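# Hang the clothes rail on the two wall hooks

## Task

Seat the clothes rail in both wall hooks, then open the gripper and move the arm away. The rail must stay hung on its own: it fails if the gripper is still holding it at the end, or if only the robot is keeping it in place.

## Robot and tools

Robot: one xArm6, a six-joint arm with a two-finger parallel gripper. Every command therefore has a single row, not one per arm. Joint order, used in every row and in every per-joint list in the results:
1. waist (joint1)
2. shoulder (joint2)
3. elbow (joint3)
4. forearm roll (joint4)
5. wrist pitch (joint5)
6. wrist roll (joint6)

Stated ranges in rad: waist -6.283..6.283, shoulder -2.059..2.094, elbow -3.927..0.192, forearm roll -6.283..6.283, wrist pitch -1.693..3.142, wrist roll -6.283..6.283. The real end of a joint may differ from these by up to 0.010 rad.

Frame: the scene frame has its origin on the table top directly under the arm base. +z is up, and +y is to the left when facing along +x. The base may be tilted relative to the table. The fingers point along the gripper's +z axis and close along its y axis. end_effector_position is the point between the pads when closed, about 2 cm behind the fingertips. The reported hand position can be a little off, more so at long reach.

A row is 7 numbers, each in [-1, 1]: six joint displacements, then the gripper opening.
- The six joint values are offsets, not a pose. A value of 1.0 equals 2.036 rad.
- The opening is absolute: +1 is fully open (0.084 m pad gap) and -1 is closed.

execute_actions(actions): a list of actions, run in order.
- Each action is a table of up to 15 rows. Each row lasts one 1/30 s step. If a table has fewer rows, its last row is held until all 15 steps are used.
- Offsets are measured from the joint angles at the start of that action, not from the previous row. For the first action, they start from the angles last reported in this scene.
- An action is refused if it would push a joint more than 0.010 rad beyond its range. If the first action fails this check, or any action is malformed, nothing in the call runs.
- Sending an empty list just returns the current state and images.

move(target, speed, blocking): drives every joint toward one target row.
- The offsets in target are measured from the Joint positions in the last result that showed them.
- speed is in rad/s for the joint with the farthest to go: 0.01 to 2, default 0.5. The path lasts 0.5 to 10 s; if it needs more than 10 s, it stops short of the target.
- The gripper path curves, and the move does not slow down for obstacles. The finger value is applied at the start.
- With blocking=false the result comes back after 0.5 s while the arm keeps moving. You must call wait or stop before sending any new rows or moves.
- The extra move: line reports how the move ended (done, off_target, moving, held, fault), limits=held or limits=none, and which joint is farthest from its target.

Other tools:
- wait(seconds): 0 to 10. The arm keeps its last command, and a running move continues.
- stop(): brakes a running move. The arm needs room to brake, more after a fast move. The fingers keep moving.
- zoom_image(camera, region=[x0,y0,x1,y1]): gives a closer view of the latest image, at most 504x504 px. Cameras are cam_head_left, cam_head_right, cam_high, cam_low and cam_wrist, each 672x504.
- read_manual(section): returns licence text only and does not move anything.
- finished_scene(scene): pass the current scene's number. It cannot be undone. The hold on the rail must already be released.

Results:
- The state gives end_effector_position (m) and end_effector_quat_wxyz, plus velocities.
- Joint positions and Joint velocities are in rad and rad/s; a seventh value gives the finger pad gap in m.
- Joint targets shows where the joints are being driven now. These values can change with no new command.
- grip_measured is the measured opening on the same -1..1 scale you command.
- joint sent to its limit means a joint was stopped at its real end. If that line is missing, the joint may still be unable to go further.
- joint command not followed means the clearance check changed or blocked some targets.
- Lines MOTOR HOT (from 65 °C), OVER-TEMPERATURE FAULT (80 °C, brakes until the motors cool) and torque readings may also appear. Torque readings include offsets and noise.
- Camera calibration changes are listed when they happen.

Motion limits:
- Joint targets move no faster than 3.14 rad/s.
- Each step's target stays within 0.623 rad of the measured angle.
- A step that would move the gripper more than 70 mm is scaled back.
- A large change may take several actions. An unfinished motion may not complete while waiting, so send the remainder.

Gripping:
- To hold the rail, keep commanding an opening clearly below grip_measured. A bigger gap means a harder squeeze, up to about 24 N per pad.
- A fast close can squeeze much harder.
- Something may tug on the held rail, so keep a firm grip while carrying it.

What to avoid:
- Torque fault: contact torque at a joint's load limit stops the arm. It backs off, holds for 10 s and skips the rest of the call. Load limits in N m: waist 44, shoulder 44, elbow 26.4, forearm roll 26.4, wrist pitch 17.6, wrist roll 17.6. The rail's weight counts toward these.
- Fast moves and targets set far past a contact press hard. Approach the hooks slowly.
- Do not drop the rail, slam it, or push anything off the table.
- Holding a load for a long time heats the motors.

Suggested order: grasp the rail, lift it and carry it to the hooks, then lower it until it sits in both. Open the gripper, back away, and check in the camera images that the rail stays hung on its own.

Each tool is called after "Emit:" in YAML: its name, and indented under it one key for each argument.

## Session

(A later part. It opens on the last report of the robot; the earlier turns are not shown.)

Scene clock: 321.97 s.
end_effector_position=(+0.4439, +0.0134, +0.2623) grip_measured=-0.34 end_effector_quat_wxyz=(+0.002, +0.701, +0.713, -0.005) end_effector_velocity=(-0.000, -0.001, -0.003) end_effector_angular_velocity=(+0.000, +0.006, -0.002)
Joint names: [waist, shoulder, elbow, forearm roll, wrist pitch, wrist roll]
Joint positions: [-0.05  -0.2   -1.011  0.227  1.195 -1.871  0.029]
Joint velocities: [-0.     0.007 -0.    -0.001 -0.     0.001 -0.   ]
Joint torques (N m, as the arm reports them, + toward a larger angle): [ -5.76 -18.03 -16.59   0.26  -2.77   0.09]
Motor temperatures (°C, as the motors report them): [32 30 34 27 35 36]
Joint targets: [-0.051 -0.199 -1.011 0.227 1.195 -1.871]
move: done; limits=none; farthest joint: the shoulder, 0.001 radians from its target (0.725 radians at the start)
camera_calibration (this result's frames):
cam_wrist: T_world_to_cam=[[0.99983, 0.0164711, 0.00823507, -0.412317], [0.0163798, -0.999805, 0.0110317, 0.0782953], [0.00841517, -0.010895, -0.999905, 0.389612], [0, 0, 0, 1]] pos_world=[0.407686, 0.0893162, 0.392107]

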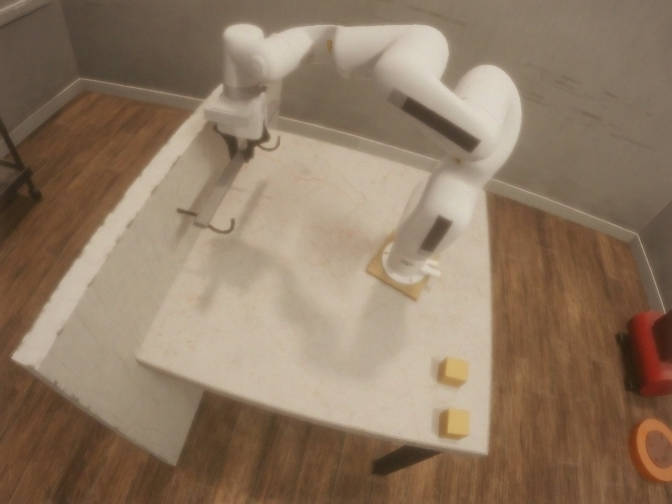

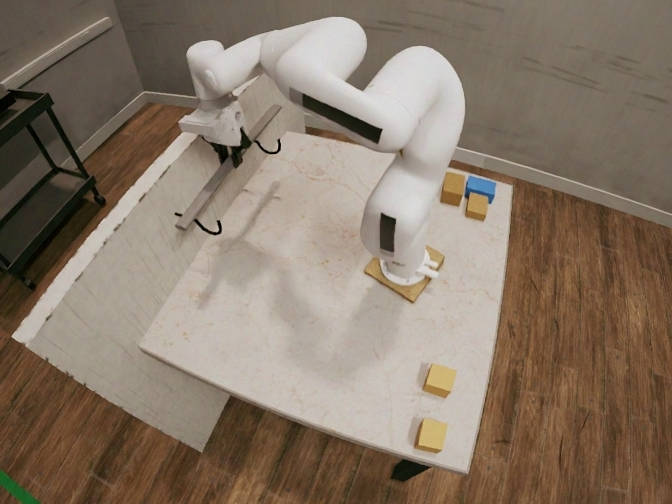

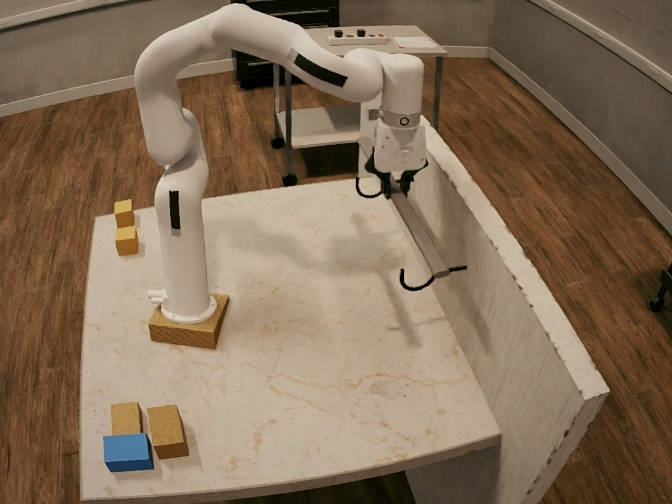

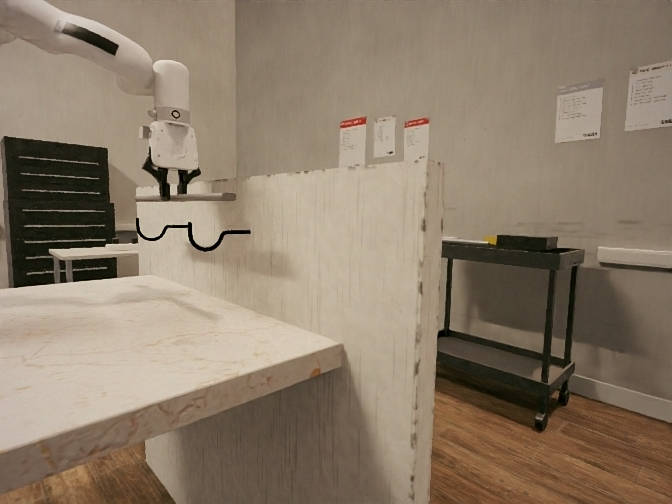

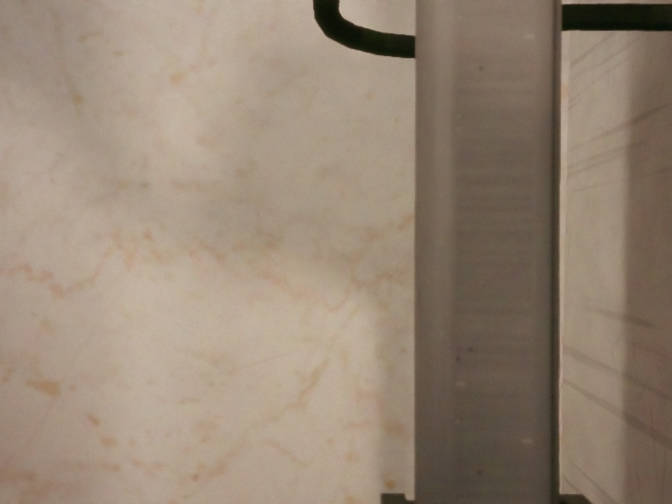

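Emit:
move:
  target: [0.0231,0.0323,0.0766,0.0139,-0.1102,-0.0018,-1.0]
  speed: 0.25

Emit:
zoom_image:
  camera: "cam_low"
  region: [110, 170, 290, 280]

Emit:
zoom_image:
  camera: "cam_high"
  region: [320, 120, 520, 320]

Scene clock: 372.47 s.
end_effector_position=(+0.4410, +0.0122, +0.1853) grip_measured=-0.34 end_effector_quat_wxyz=(+0.002, +0.705, +0.709, -0.005) end_effector_velocity=(-0.002, -0.000, -0.003) end_effector_angular_velocity=(+0.001, +0.008, +0.000)
Joint names: [waist, shoulder, elbow, forearm roll, wrist pitch, wrist roll]
Joint positions: [-0.003 -0.135 -0.855  0.255  0.971 -1.874  0.029]
Joint velocities: [ 0.001  0.003  0.005 -0.     0.001 -0.001 -0.   ]
Joint torques (N m, as the arm reports them, + toward a larger angle): [ -5.65 -17.91 -15.65   0.68  -2.75   0.23]
Motor temperatures (°C, as the motors report them): [32 31 35 27 35 36]
Joint targets: [-0.003 -0.134 -0.855 0.255 0.971 -1.874]
move: done; limits=none; farthest joint: the waist, 0.000 radians from its target (0.048 radians at the start)
camera_calibration (this result's frames):
cam_wrist: T_world_to_cam=[[0.999945, 0.00635049, 0.00832259, -0.408694], [0.00626174, -0.999924, 0.0106462, 0.0824644], [0.00838956, -0.0105936, -0.999909, 0.312582], [0, 0, 0, 1]] pos_world=[0.405533, 0.0883648, 0.315076]

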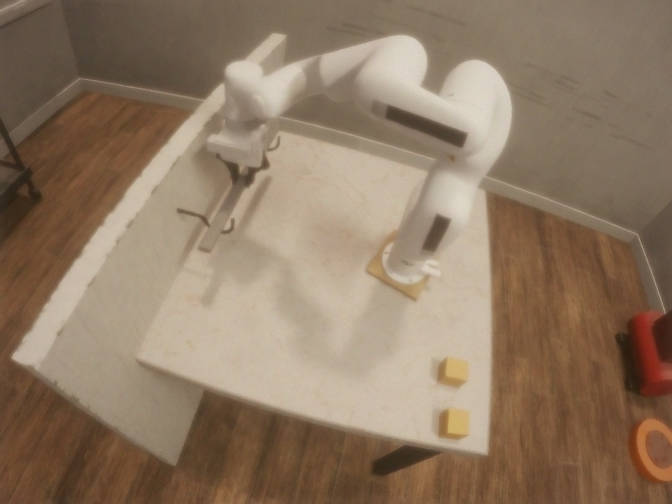

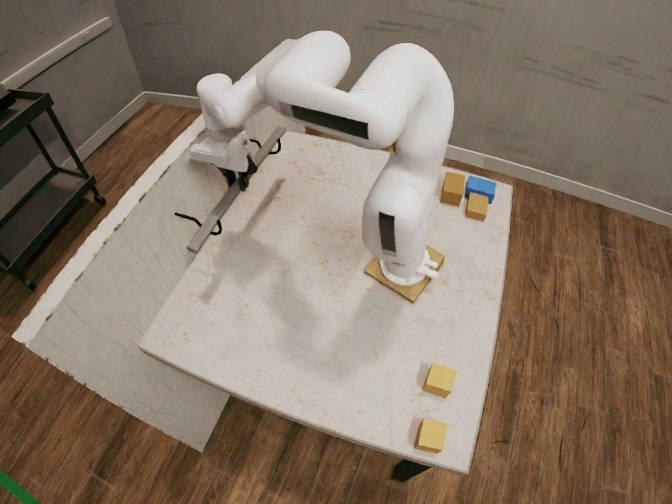

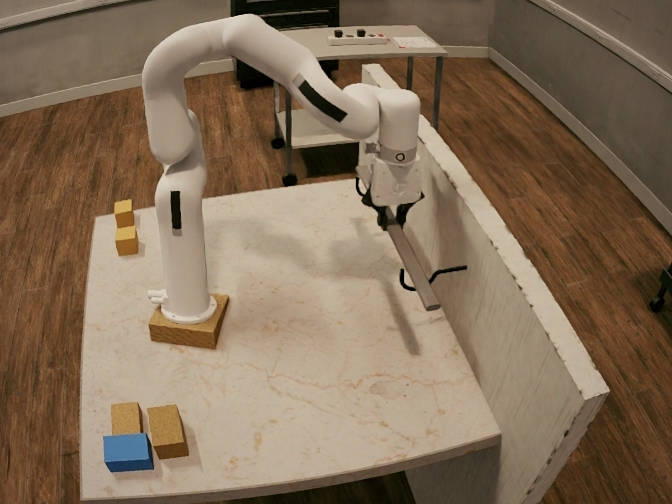

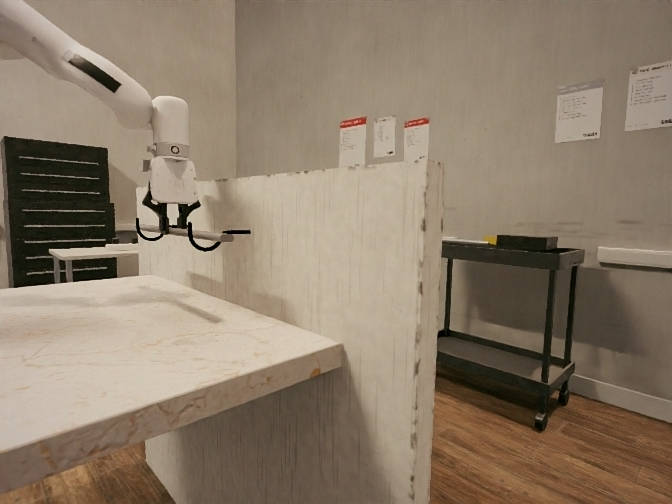

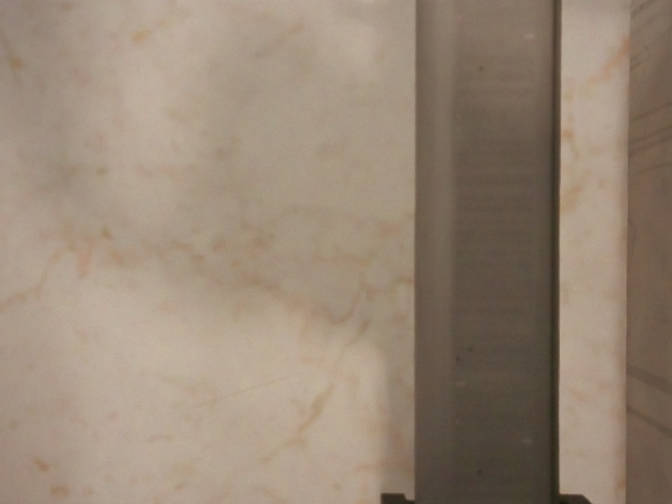

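Region (110, 170, 290, 280) of cam_low's 672x504 image, scaled by 2.800, with more detail than that image has.

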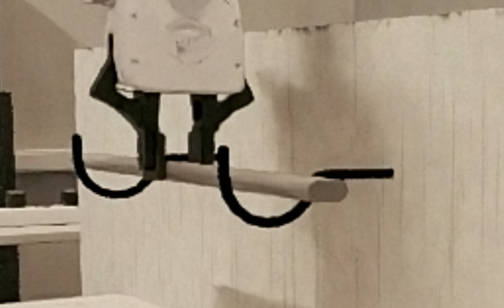

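Region (320, 120, 520, 320) of cam_high's 672x504 image, scaled by 2.520, with more detail than that image has.

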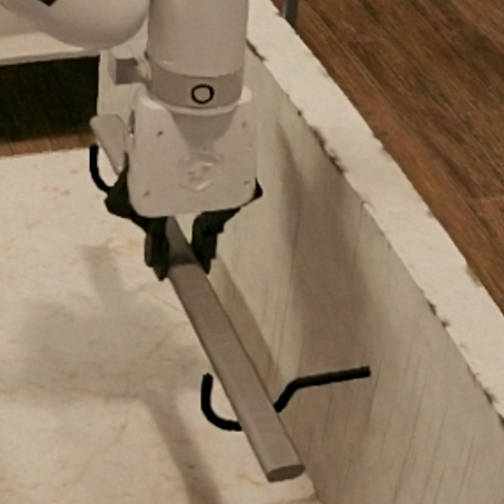

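Emit:
move:
  target: [0.0047,0.0094,0.0107,0.003,-0.0202,-0.0005,-1.0]
  speed: 0.06

Emit:
zoom_image:
  camera: "cam_low"
  region: [110, 170, 290, 280]

Scene clock: 386.73 s.
end_effector_position=(+0.4405, +0.0120, +0.1713) grip_measured=-0.34 end_effector_quat_wxyz=(+0.002, +0.705, +0.709, -0.006) end_effector_velocity=(+0.001, +0.000, +0.000) end_effector_angular_velocity=(-0.000, -0.002, +0.000)
Joint names: [waist, shoulder, elbow, forearm roll, wrist pitch, wrist roll]
Joint positions: [ 0.007 -0.116 -0.834  0.261  0.93  -1.875  0.029]
Joint velocities: [ 0.    -0.    -0.001  0.001 -0.001 -0.    -0.   ]
Joint torques (N m, as the arm reports them, + toward a larger angle): [ -5.84 -18.33 -15.23   0.18  -2.66   0.14]
Motor temperatures (°C, as the motors report them): [32 31 35 27 35 36]
Joint targets: [0.007 -0.116 -0.833 0.261 0.930 -1.875]
move: done; limits=none; farthest joint: the waist, 0.000 radians from its target (0.009 radians at the start)
camera_calibration (this result's frames):
cam_wrist: T_world_to_cam=[[0.999958, 0.00471813, 0.0078554, -0.408037], [0.0046269, -0.999922, 0.0115921, 0.083015], [0.00790949, -0.0115553, -0.999902, 0.298826], [0, 0, 0, 1]] pos_world=[0.405272, 0.0883867, 0.30104]

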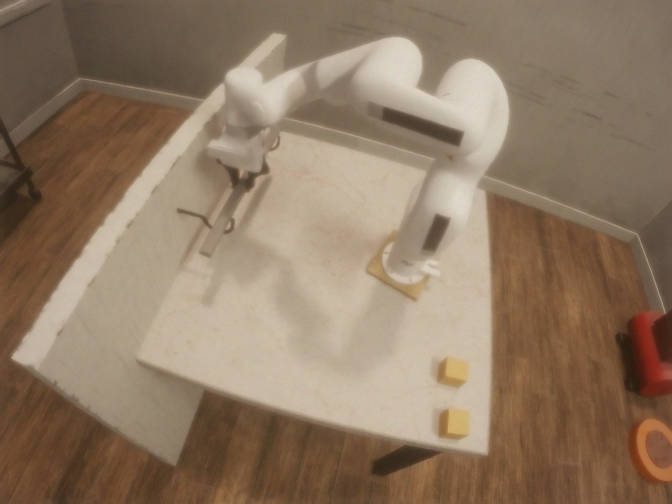

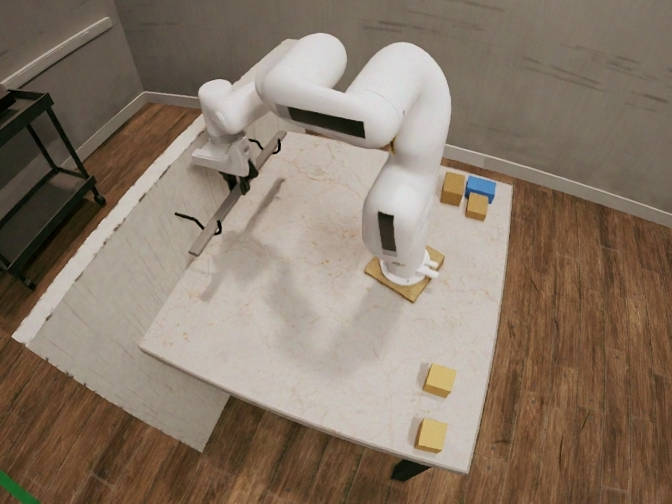

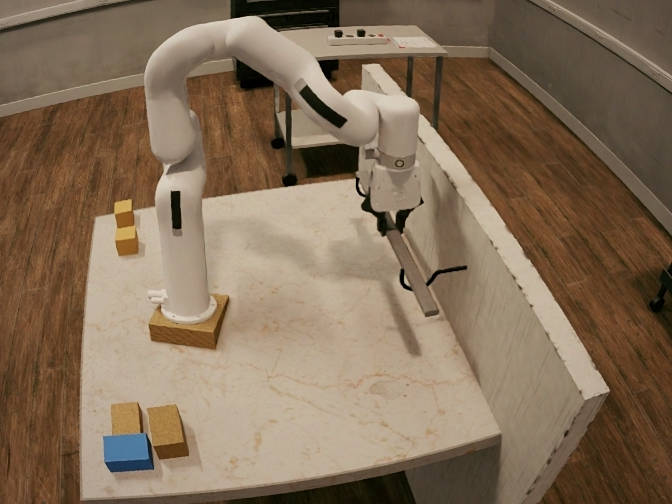

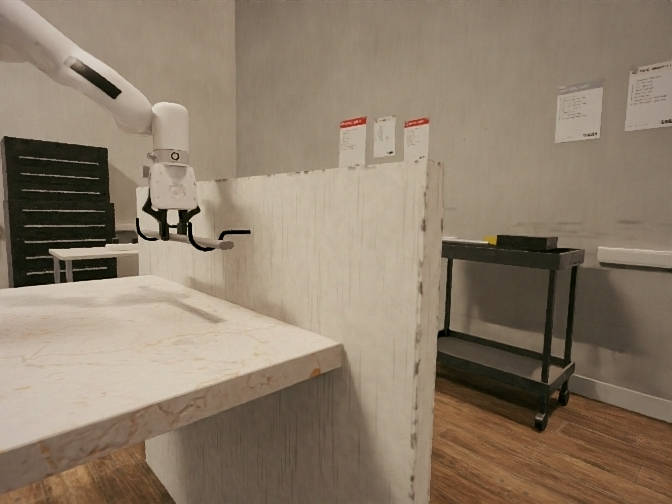

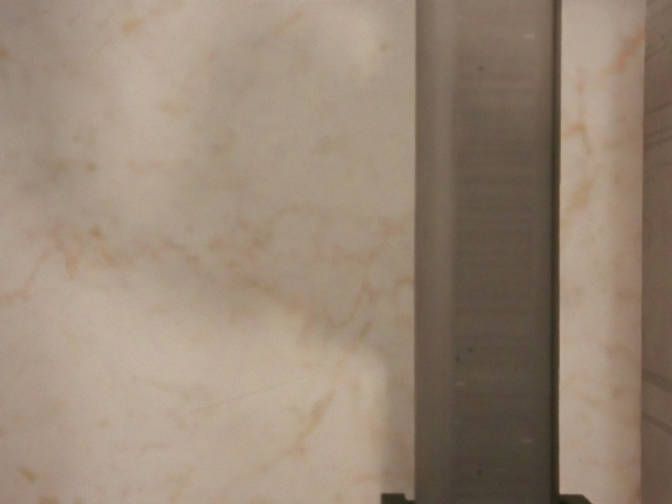

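Region (110, 170, 290, 280) of cam_low's 672x504 image, scaled by 2.800, with more detail than that image has.

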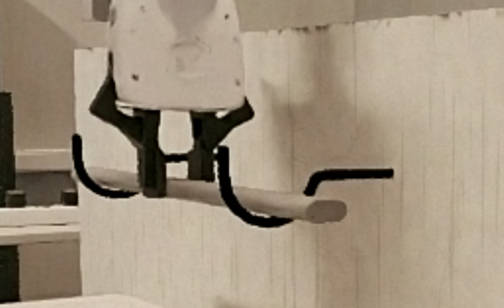

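Emit:
move:
  target: [0.0013,0.0027,0.0031,0.0009,-0.0058,-0.0001,-1.0]
  speed: 0.02

Emit:
zoom_image:
  camera: "cam_low"
  region: [110, 190, 260, 270]

Emit:
zoom_image:
  camera: "cam_high"
  region: [340, 160, 500, 330]

Scene clock: 394.33 s.
end_effector_position=(+0.4411, +0.0119, +0.1685) grip_measured=-0.34 end_effector_quat_wxyz=(+0.003, +0.705, +0.709, -0.005) end_effector_velocity=(-0.000, +0.000, -0.001) end_effector_angular_velocity=(+0.001, +0.002, +0.001)
Joint names: [waist, shoulder, elbow, forearm roll, wrist pitch, wrist roll]
Joint positions: [ 0.009 -0.112 -0.829  0.263  0.918 -1.876  0.029]
Joint velocities: [ 0.001  0.002  0.001  0.001 -0.002 -0.001  0.   ]
Joint torques (N m, as the arm reports them, + toward a larger angle): [ -4.06 -14.   -11.44   0.27  -2.23   0.22]
Motor temperatures (°C, as the motors report them): [32 31 35 27 35 36]
Joint targets: [0.009 -0.110 -0.827 0.263 0.918 -1.876]
move: done; limits=none; farthest joint: the waist, 0.001 radians from its target (0.003 radians at the start)
camera_calibration (this result's frames):
cam_wrist: T_world_to_cam=[[0.999935, 0.00431667, 0.0105644, -0.409005], [0.00418581, -0.999915, 0.0123779, 0.0830325], [0.0106169, -0.0123329, -0.999868, 0.294827], [0, 0, 0, 1]] pos_world=[0.4055, 0.088427, 0.298081]

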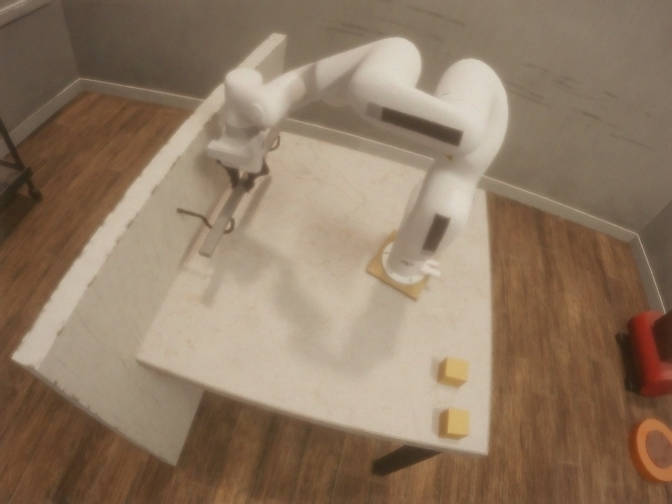

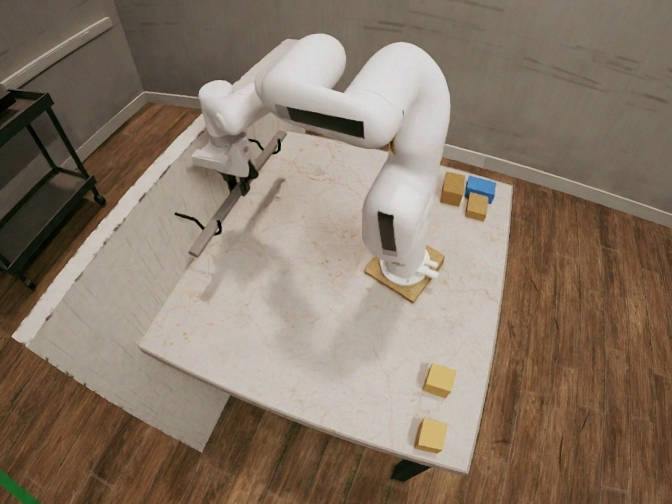

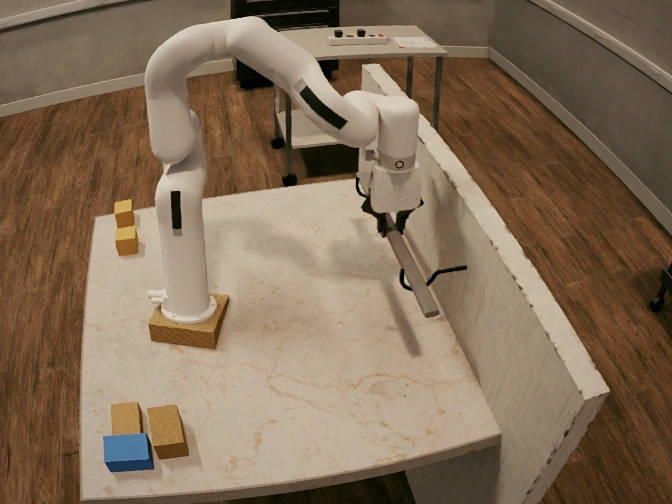

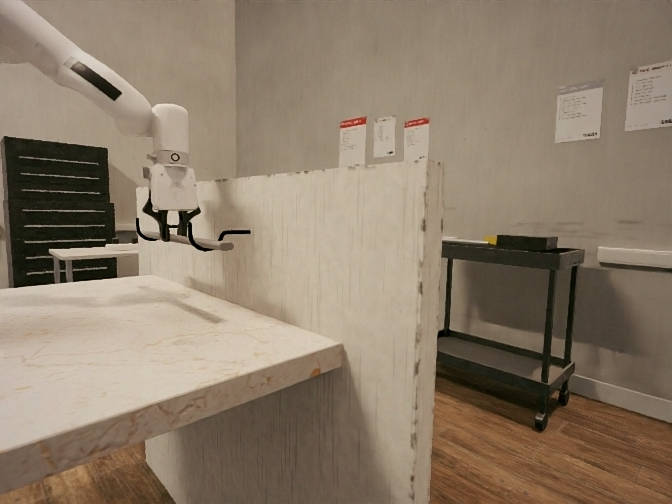

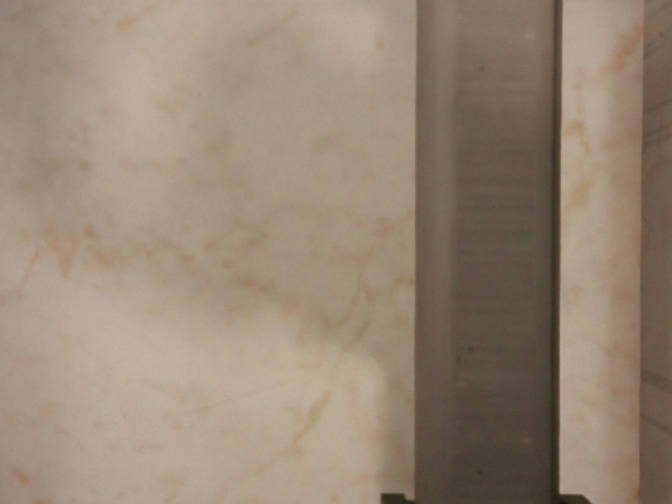

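Region (110, 190, 260, 270) of cam_low's 672x504 image, scaled by 3.360, with more detail than that image has; it fills the top 269 rows of this view, and the rest is white.

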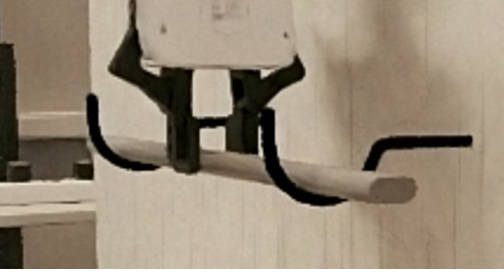

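Region (340, 160, 500, 330) of cam_high's 672x504 image, scaled by 2.965, with more detail than that image has; it fills the left 474 columns of this view, and the rest is white.

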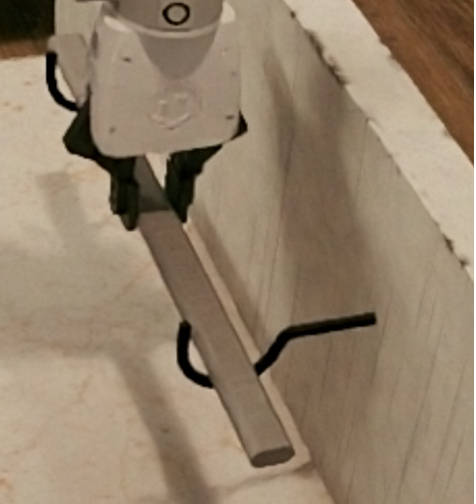

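Emit:
execute_actions:
  actions:
    - [[0,0,0,0,0,0,-0.8],[0,0,0,0,0,0,-0.6],[0,0,0,0,0,0,-0.5],[0,0,0,0,0,0,-0.42],[0,0,0,0,0,0,-0.38],[0,0,0,0,0,0,-0.34],[0,0,0,0,0,0,-0.31],[0,0,0,0,0,0,-0.28],[0,0,0,0,0,0,-0.24],[0,0,0,0,0,0,-0.2],[0,0,0,0,0,0,-0.15],[0,0,0,0,0,0,-0.1],[0,0,0,0,0,0,-0.05],[0,0,0,0,0,0,0],[0,0,0,0,0,0,0.05]]
    - [[0,0,0,0,0,0,0.15],[0,0,0,0,0,0,0.25],[0,0,0,0,0,0,0.35],[0,0,0,0,0,0,0.45],[0,0,0,0,0,0,0.5]]

Emit:
zoom_image:
  camera: "cam_low"
  region: [110, 190, 260, 270]

Scene clock: 405.10 s.
end_effector_position=(+0.4386, +0.0119, +0.1654) grip_measured=+0.49 end_effector_quat_wxyz=(-0.000, +0.706, +0.708, -0.008) end_effector_velocity=(-0.000, -0.000, -0.000) end_effector_angular_velocity=(+0.000, +0.000, +0.001)
Joint names: [waist, shoulder, elbow, forearm roll, wrist pitch, wrist roll]
Joint positions: [ 0.01  -0.108 -0.825  0.263  0.919 -1.876  0.065]
Joint velocities: [-0.     0.    -0.     0.     0.    -0.002  0.   ]
Joint torques (N m, as the arm reports them, + toward a larger angle): [ -5.45 -17.43 -14.03   0.35  -2.41   0.04]
Motor temperatures (°C, as the motors report them): [32 31 34 27 34 36]
Joint targets: [0.009 -0.108 -0.825 0.263 0.919 -1.876]
camera_calibration (this result's frames):
cam_wrist: T_world_to_cam=[[0.999993, 0.00330139, 0.00192998, -0.405052], [0.00327996, -0.999934, 0.0110062, 0.0836576], [0.00196618, -0.0109998, -0.999938, 0.295523], [0, 0, 0, 1]] pos_world=[0.404194, 0.08824, 0.295366]

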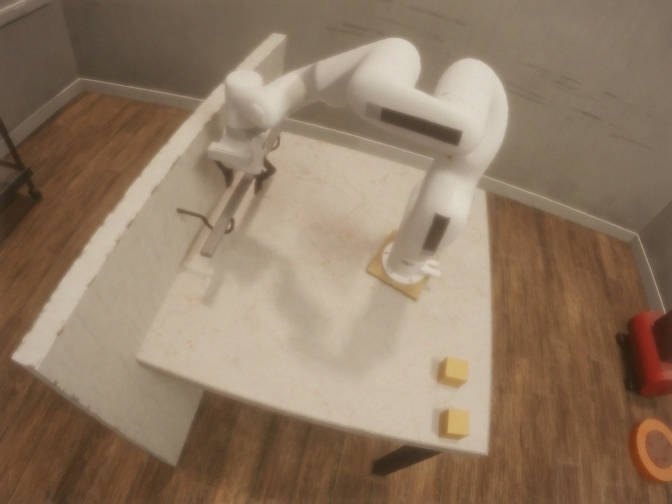

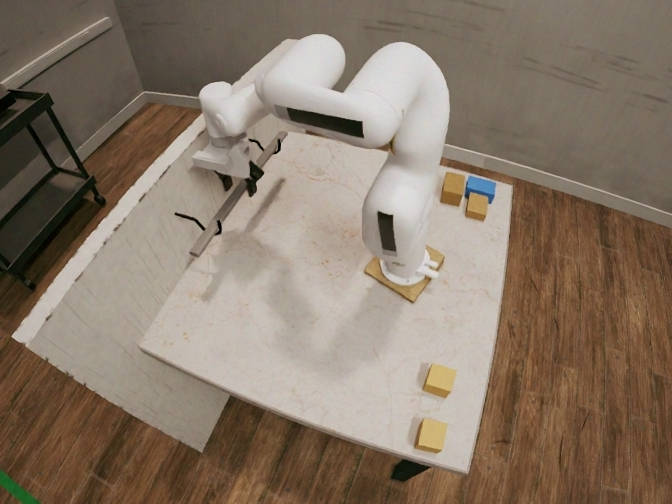

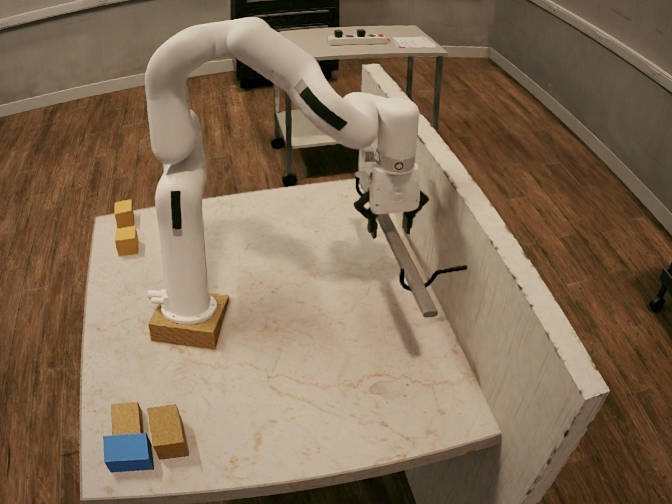

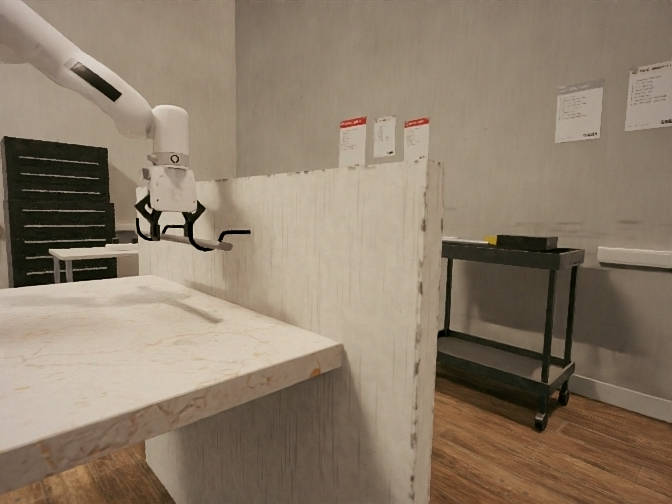

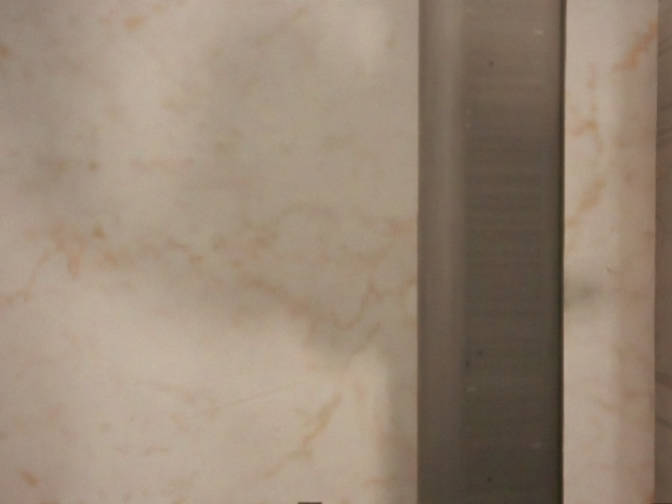

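Region (110, 190, 260, 270) of cam_low's 672x504 image, scaled by 3.360, with more detail than that image has; it fills the top 269 rows of this view, and the rest is white.

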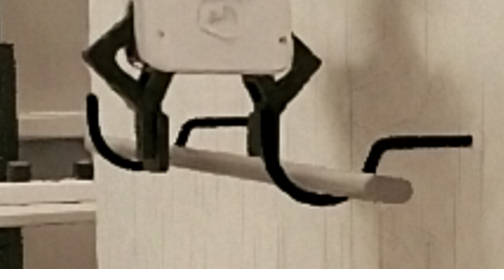

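Emit:
move:
  target: [-0.0295,-0.0452,-0.0914,-0.0177,0.1356,0.0025,1.0]
  speed: 0.6

Emit:
move:
  target: [0.0,-0.2,0.12,0,0.05,0,1.0]
  speed: 1.0

Scene clock: 416.93 s.
end_effector_position=(+0.4436, +0.0132, +0.2619) grip_measured=+1.00 end_effector_quat_wxyz=(+0.002, +0.702, +0.713, -0.006) end_effector_velocity=(+0.003, -0.000, +0.005) end_effector_angular_velocity=(-0.003, -0.011, +0.002)
Joint names: [waist, shoulder, elbow, forearm roll, wrist pitch, wrist roll]
Joint positions: [-0.05  -0.2   -1.01   0.227  1.195 -1.871  0.084]
Joint velocities: [-0.002 -0.004 -0.008 -0.     0.    -0.002  0.   ]
Joint torques (N m, as the arm reports them, + toward a larger angle): [ -5.23 -16.56 -15.21   0.3   -2.35   0.19]
Motor temperatures (°C, as the motors report them): [32 31 34 27 34 36]
Joint targets: [-0.051 -0.200 -1.011 0.227 1.195 -1.871]
move: done; limits=none; farthest joint: the elbow, 0.001 radians from its target (0.186 radians at the start)
camera_calibration (this result's frames):
cam_wrist: T_world_to_cam=[[0.999854, 0.0154946, 0.0072069, -0.411722], [0.0154165, -0.999823, 0.0107708, 0.0785513], [0.00737251, -0.0106581, -0.999916, 0.389639], [0, 0, 0, 1]] pos_world=[0.407579, 0.0890697, 0.391727]

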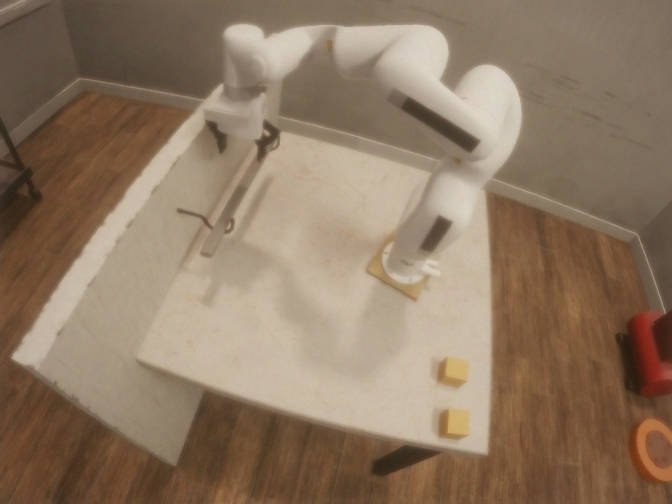

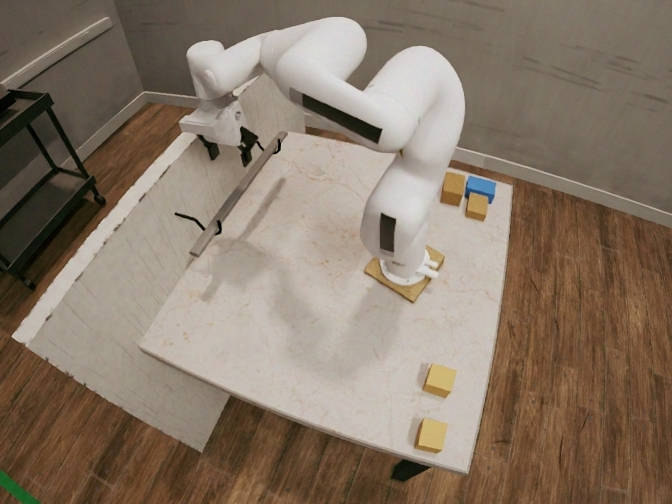

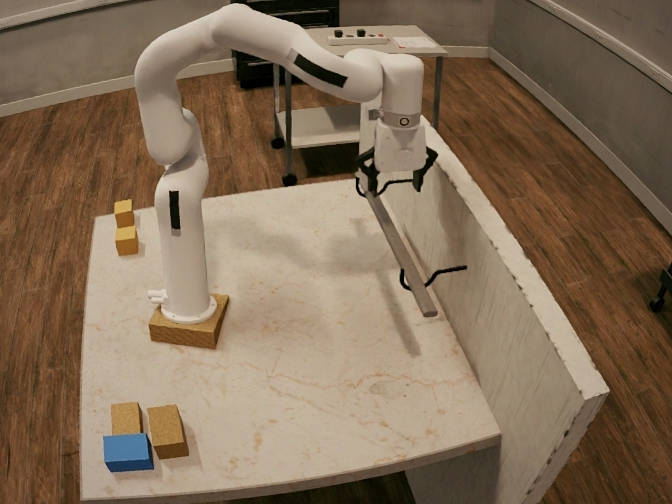

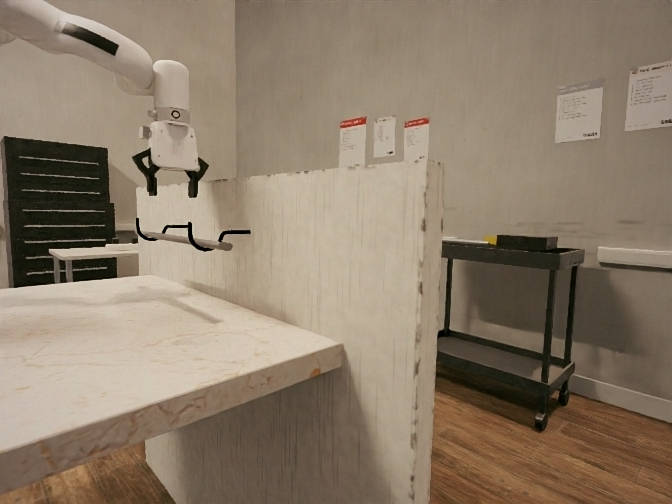

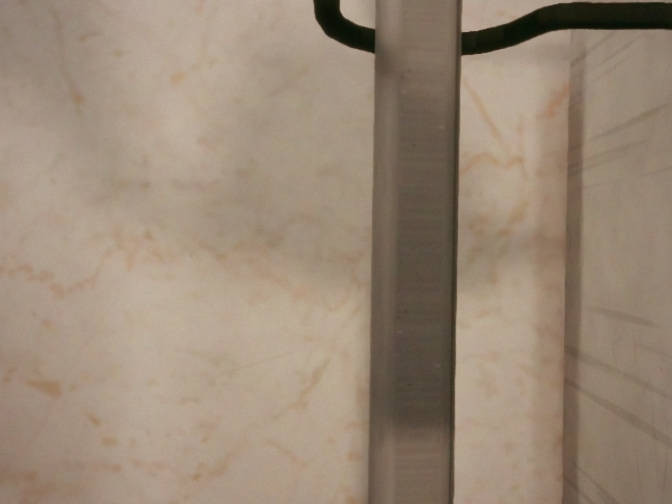

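Scene clock: 417.90 s.
end_effector_position=(+0.3523, +0.0440, +0.3001) grip_measured=+1.00 end_effector_quat_wxyz=(+0.023, +0.689, +0.724, +0.013) end_effector_velocity=(+0.000, +0.001, +0.002) end_effector_angular_velocity=(-0.001, -0.006, +0.001)
Joint names: [waist, shoulder, elbow, forearm roll, wrist pitch, wrist roll]
Joint positions: [-0.05  -0.606 -0.766  0.227  1.297 -1.871  0.084]
Joint velocities: [ 0.    -0.006 -0.001 -0.     0.001  0.001  0.   ]
Joint torques (N m, as the arm reports them, + toward a larger angle): [ -3.29  -8.67 -15.5    0.42  -2.38   0.07]
Motor temperatures (°C, as the motors report them): [32 31 34 27 34 36]
Joint targets: [-0.050 -0.607 -0.766 0.227 1.297 -1.871]
move: done; limits=none; farthest joint: the shoulder, 0.002 radians from its target (0.407 radians at the start)
camera_calibration (this result's frames):
cam_wrist: T_world_to_cam=[[0.996696, 0.0506194, 0.0635163, -0.338615], [0.0496375, -0.998624, 0.0169436, 0.0963814], [0.0642865, -0.0137349, -0.997837, 0.4083], [0, 0, 0, 1]] pos_world=[0.306464, 0.118997, 0.427291]

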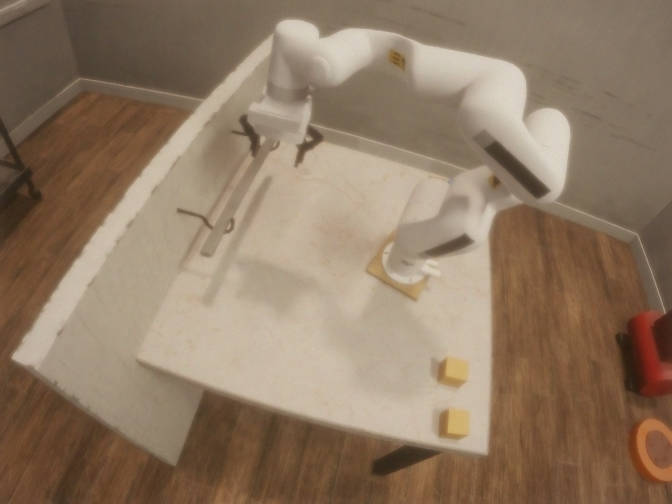

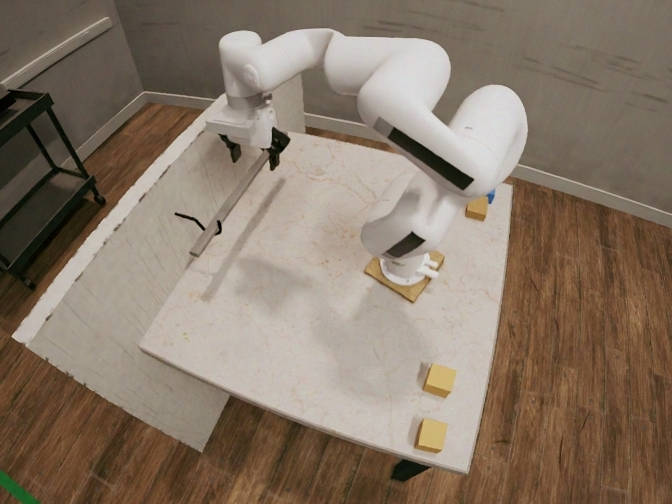

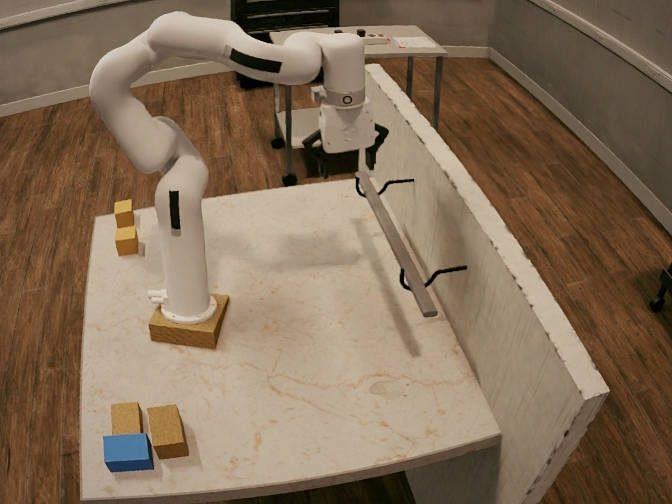

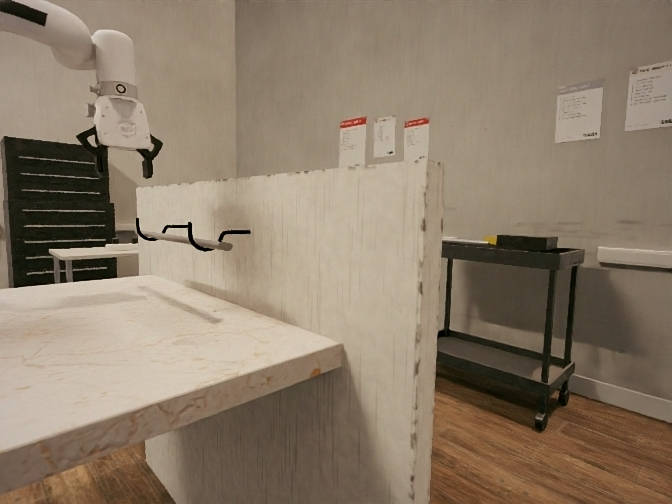

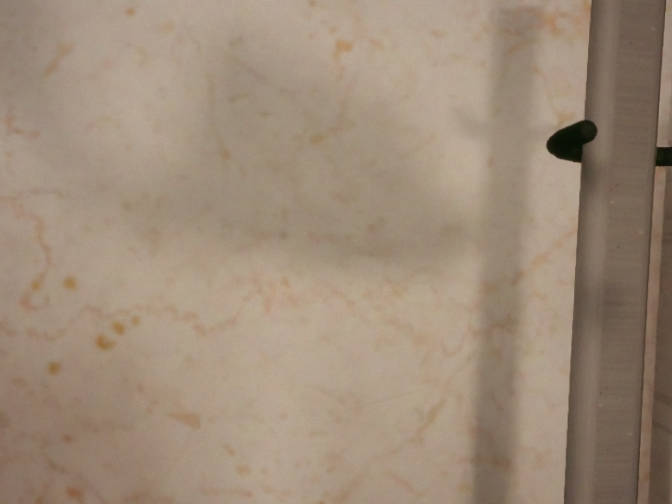

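Emit:
finished_scene:
  scene: 1

The scene is finished: the task was done.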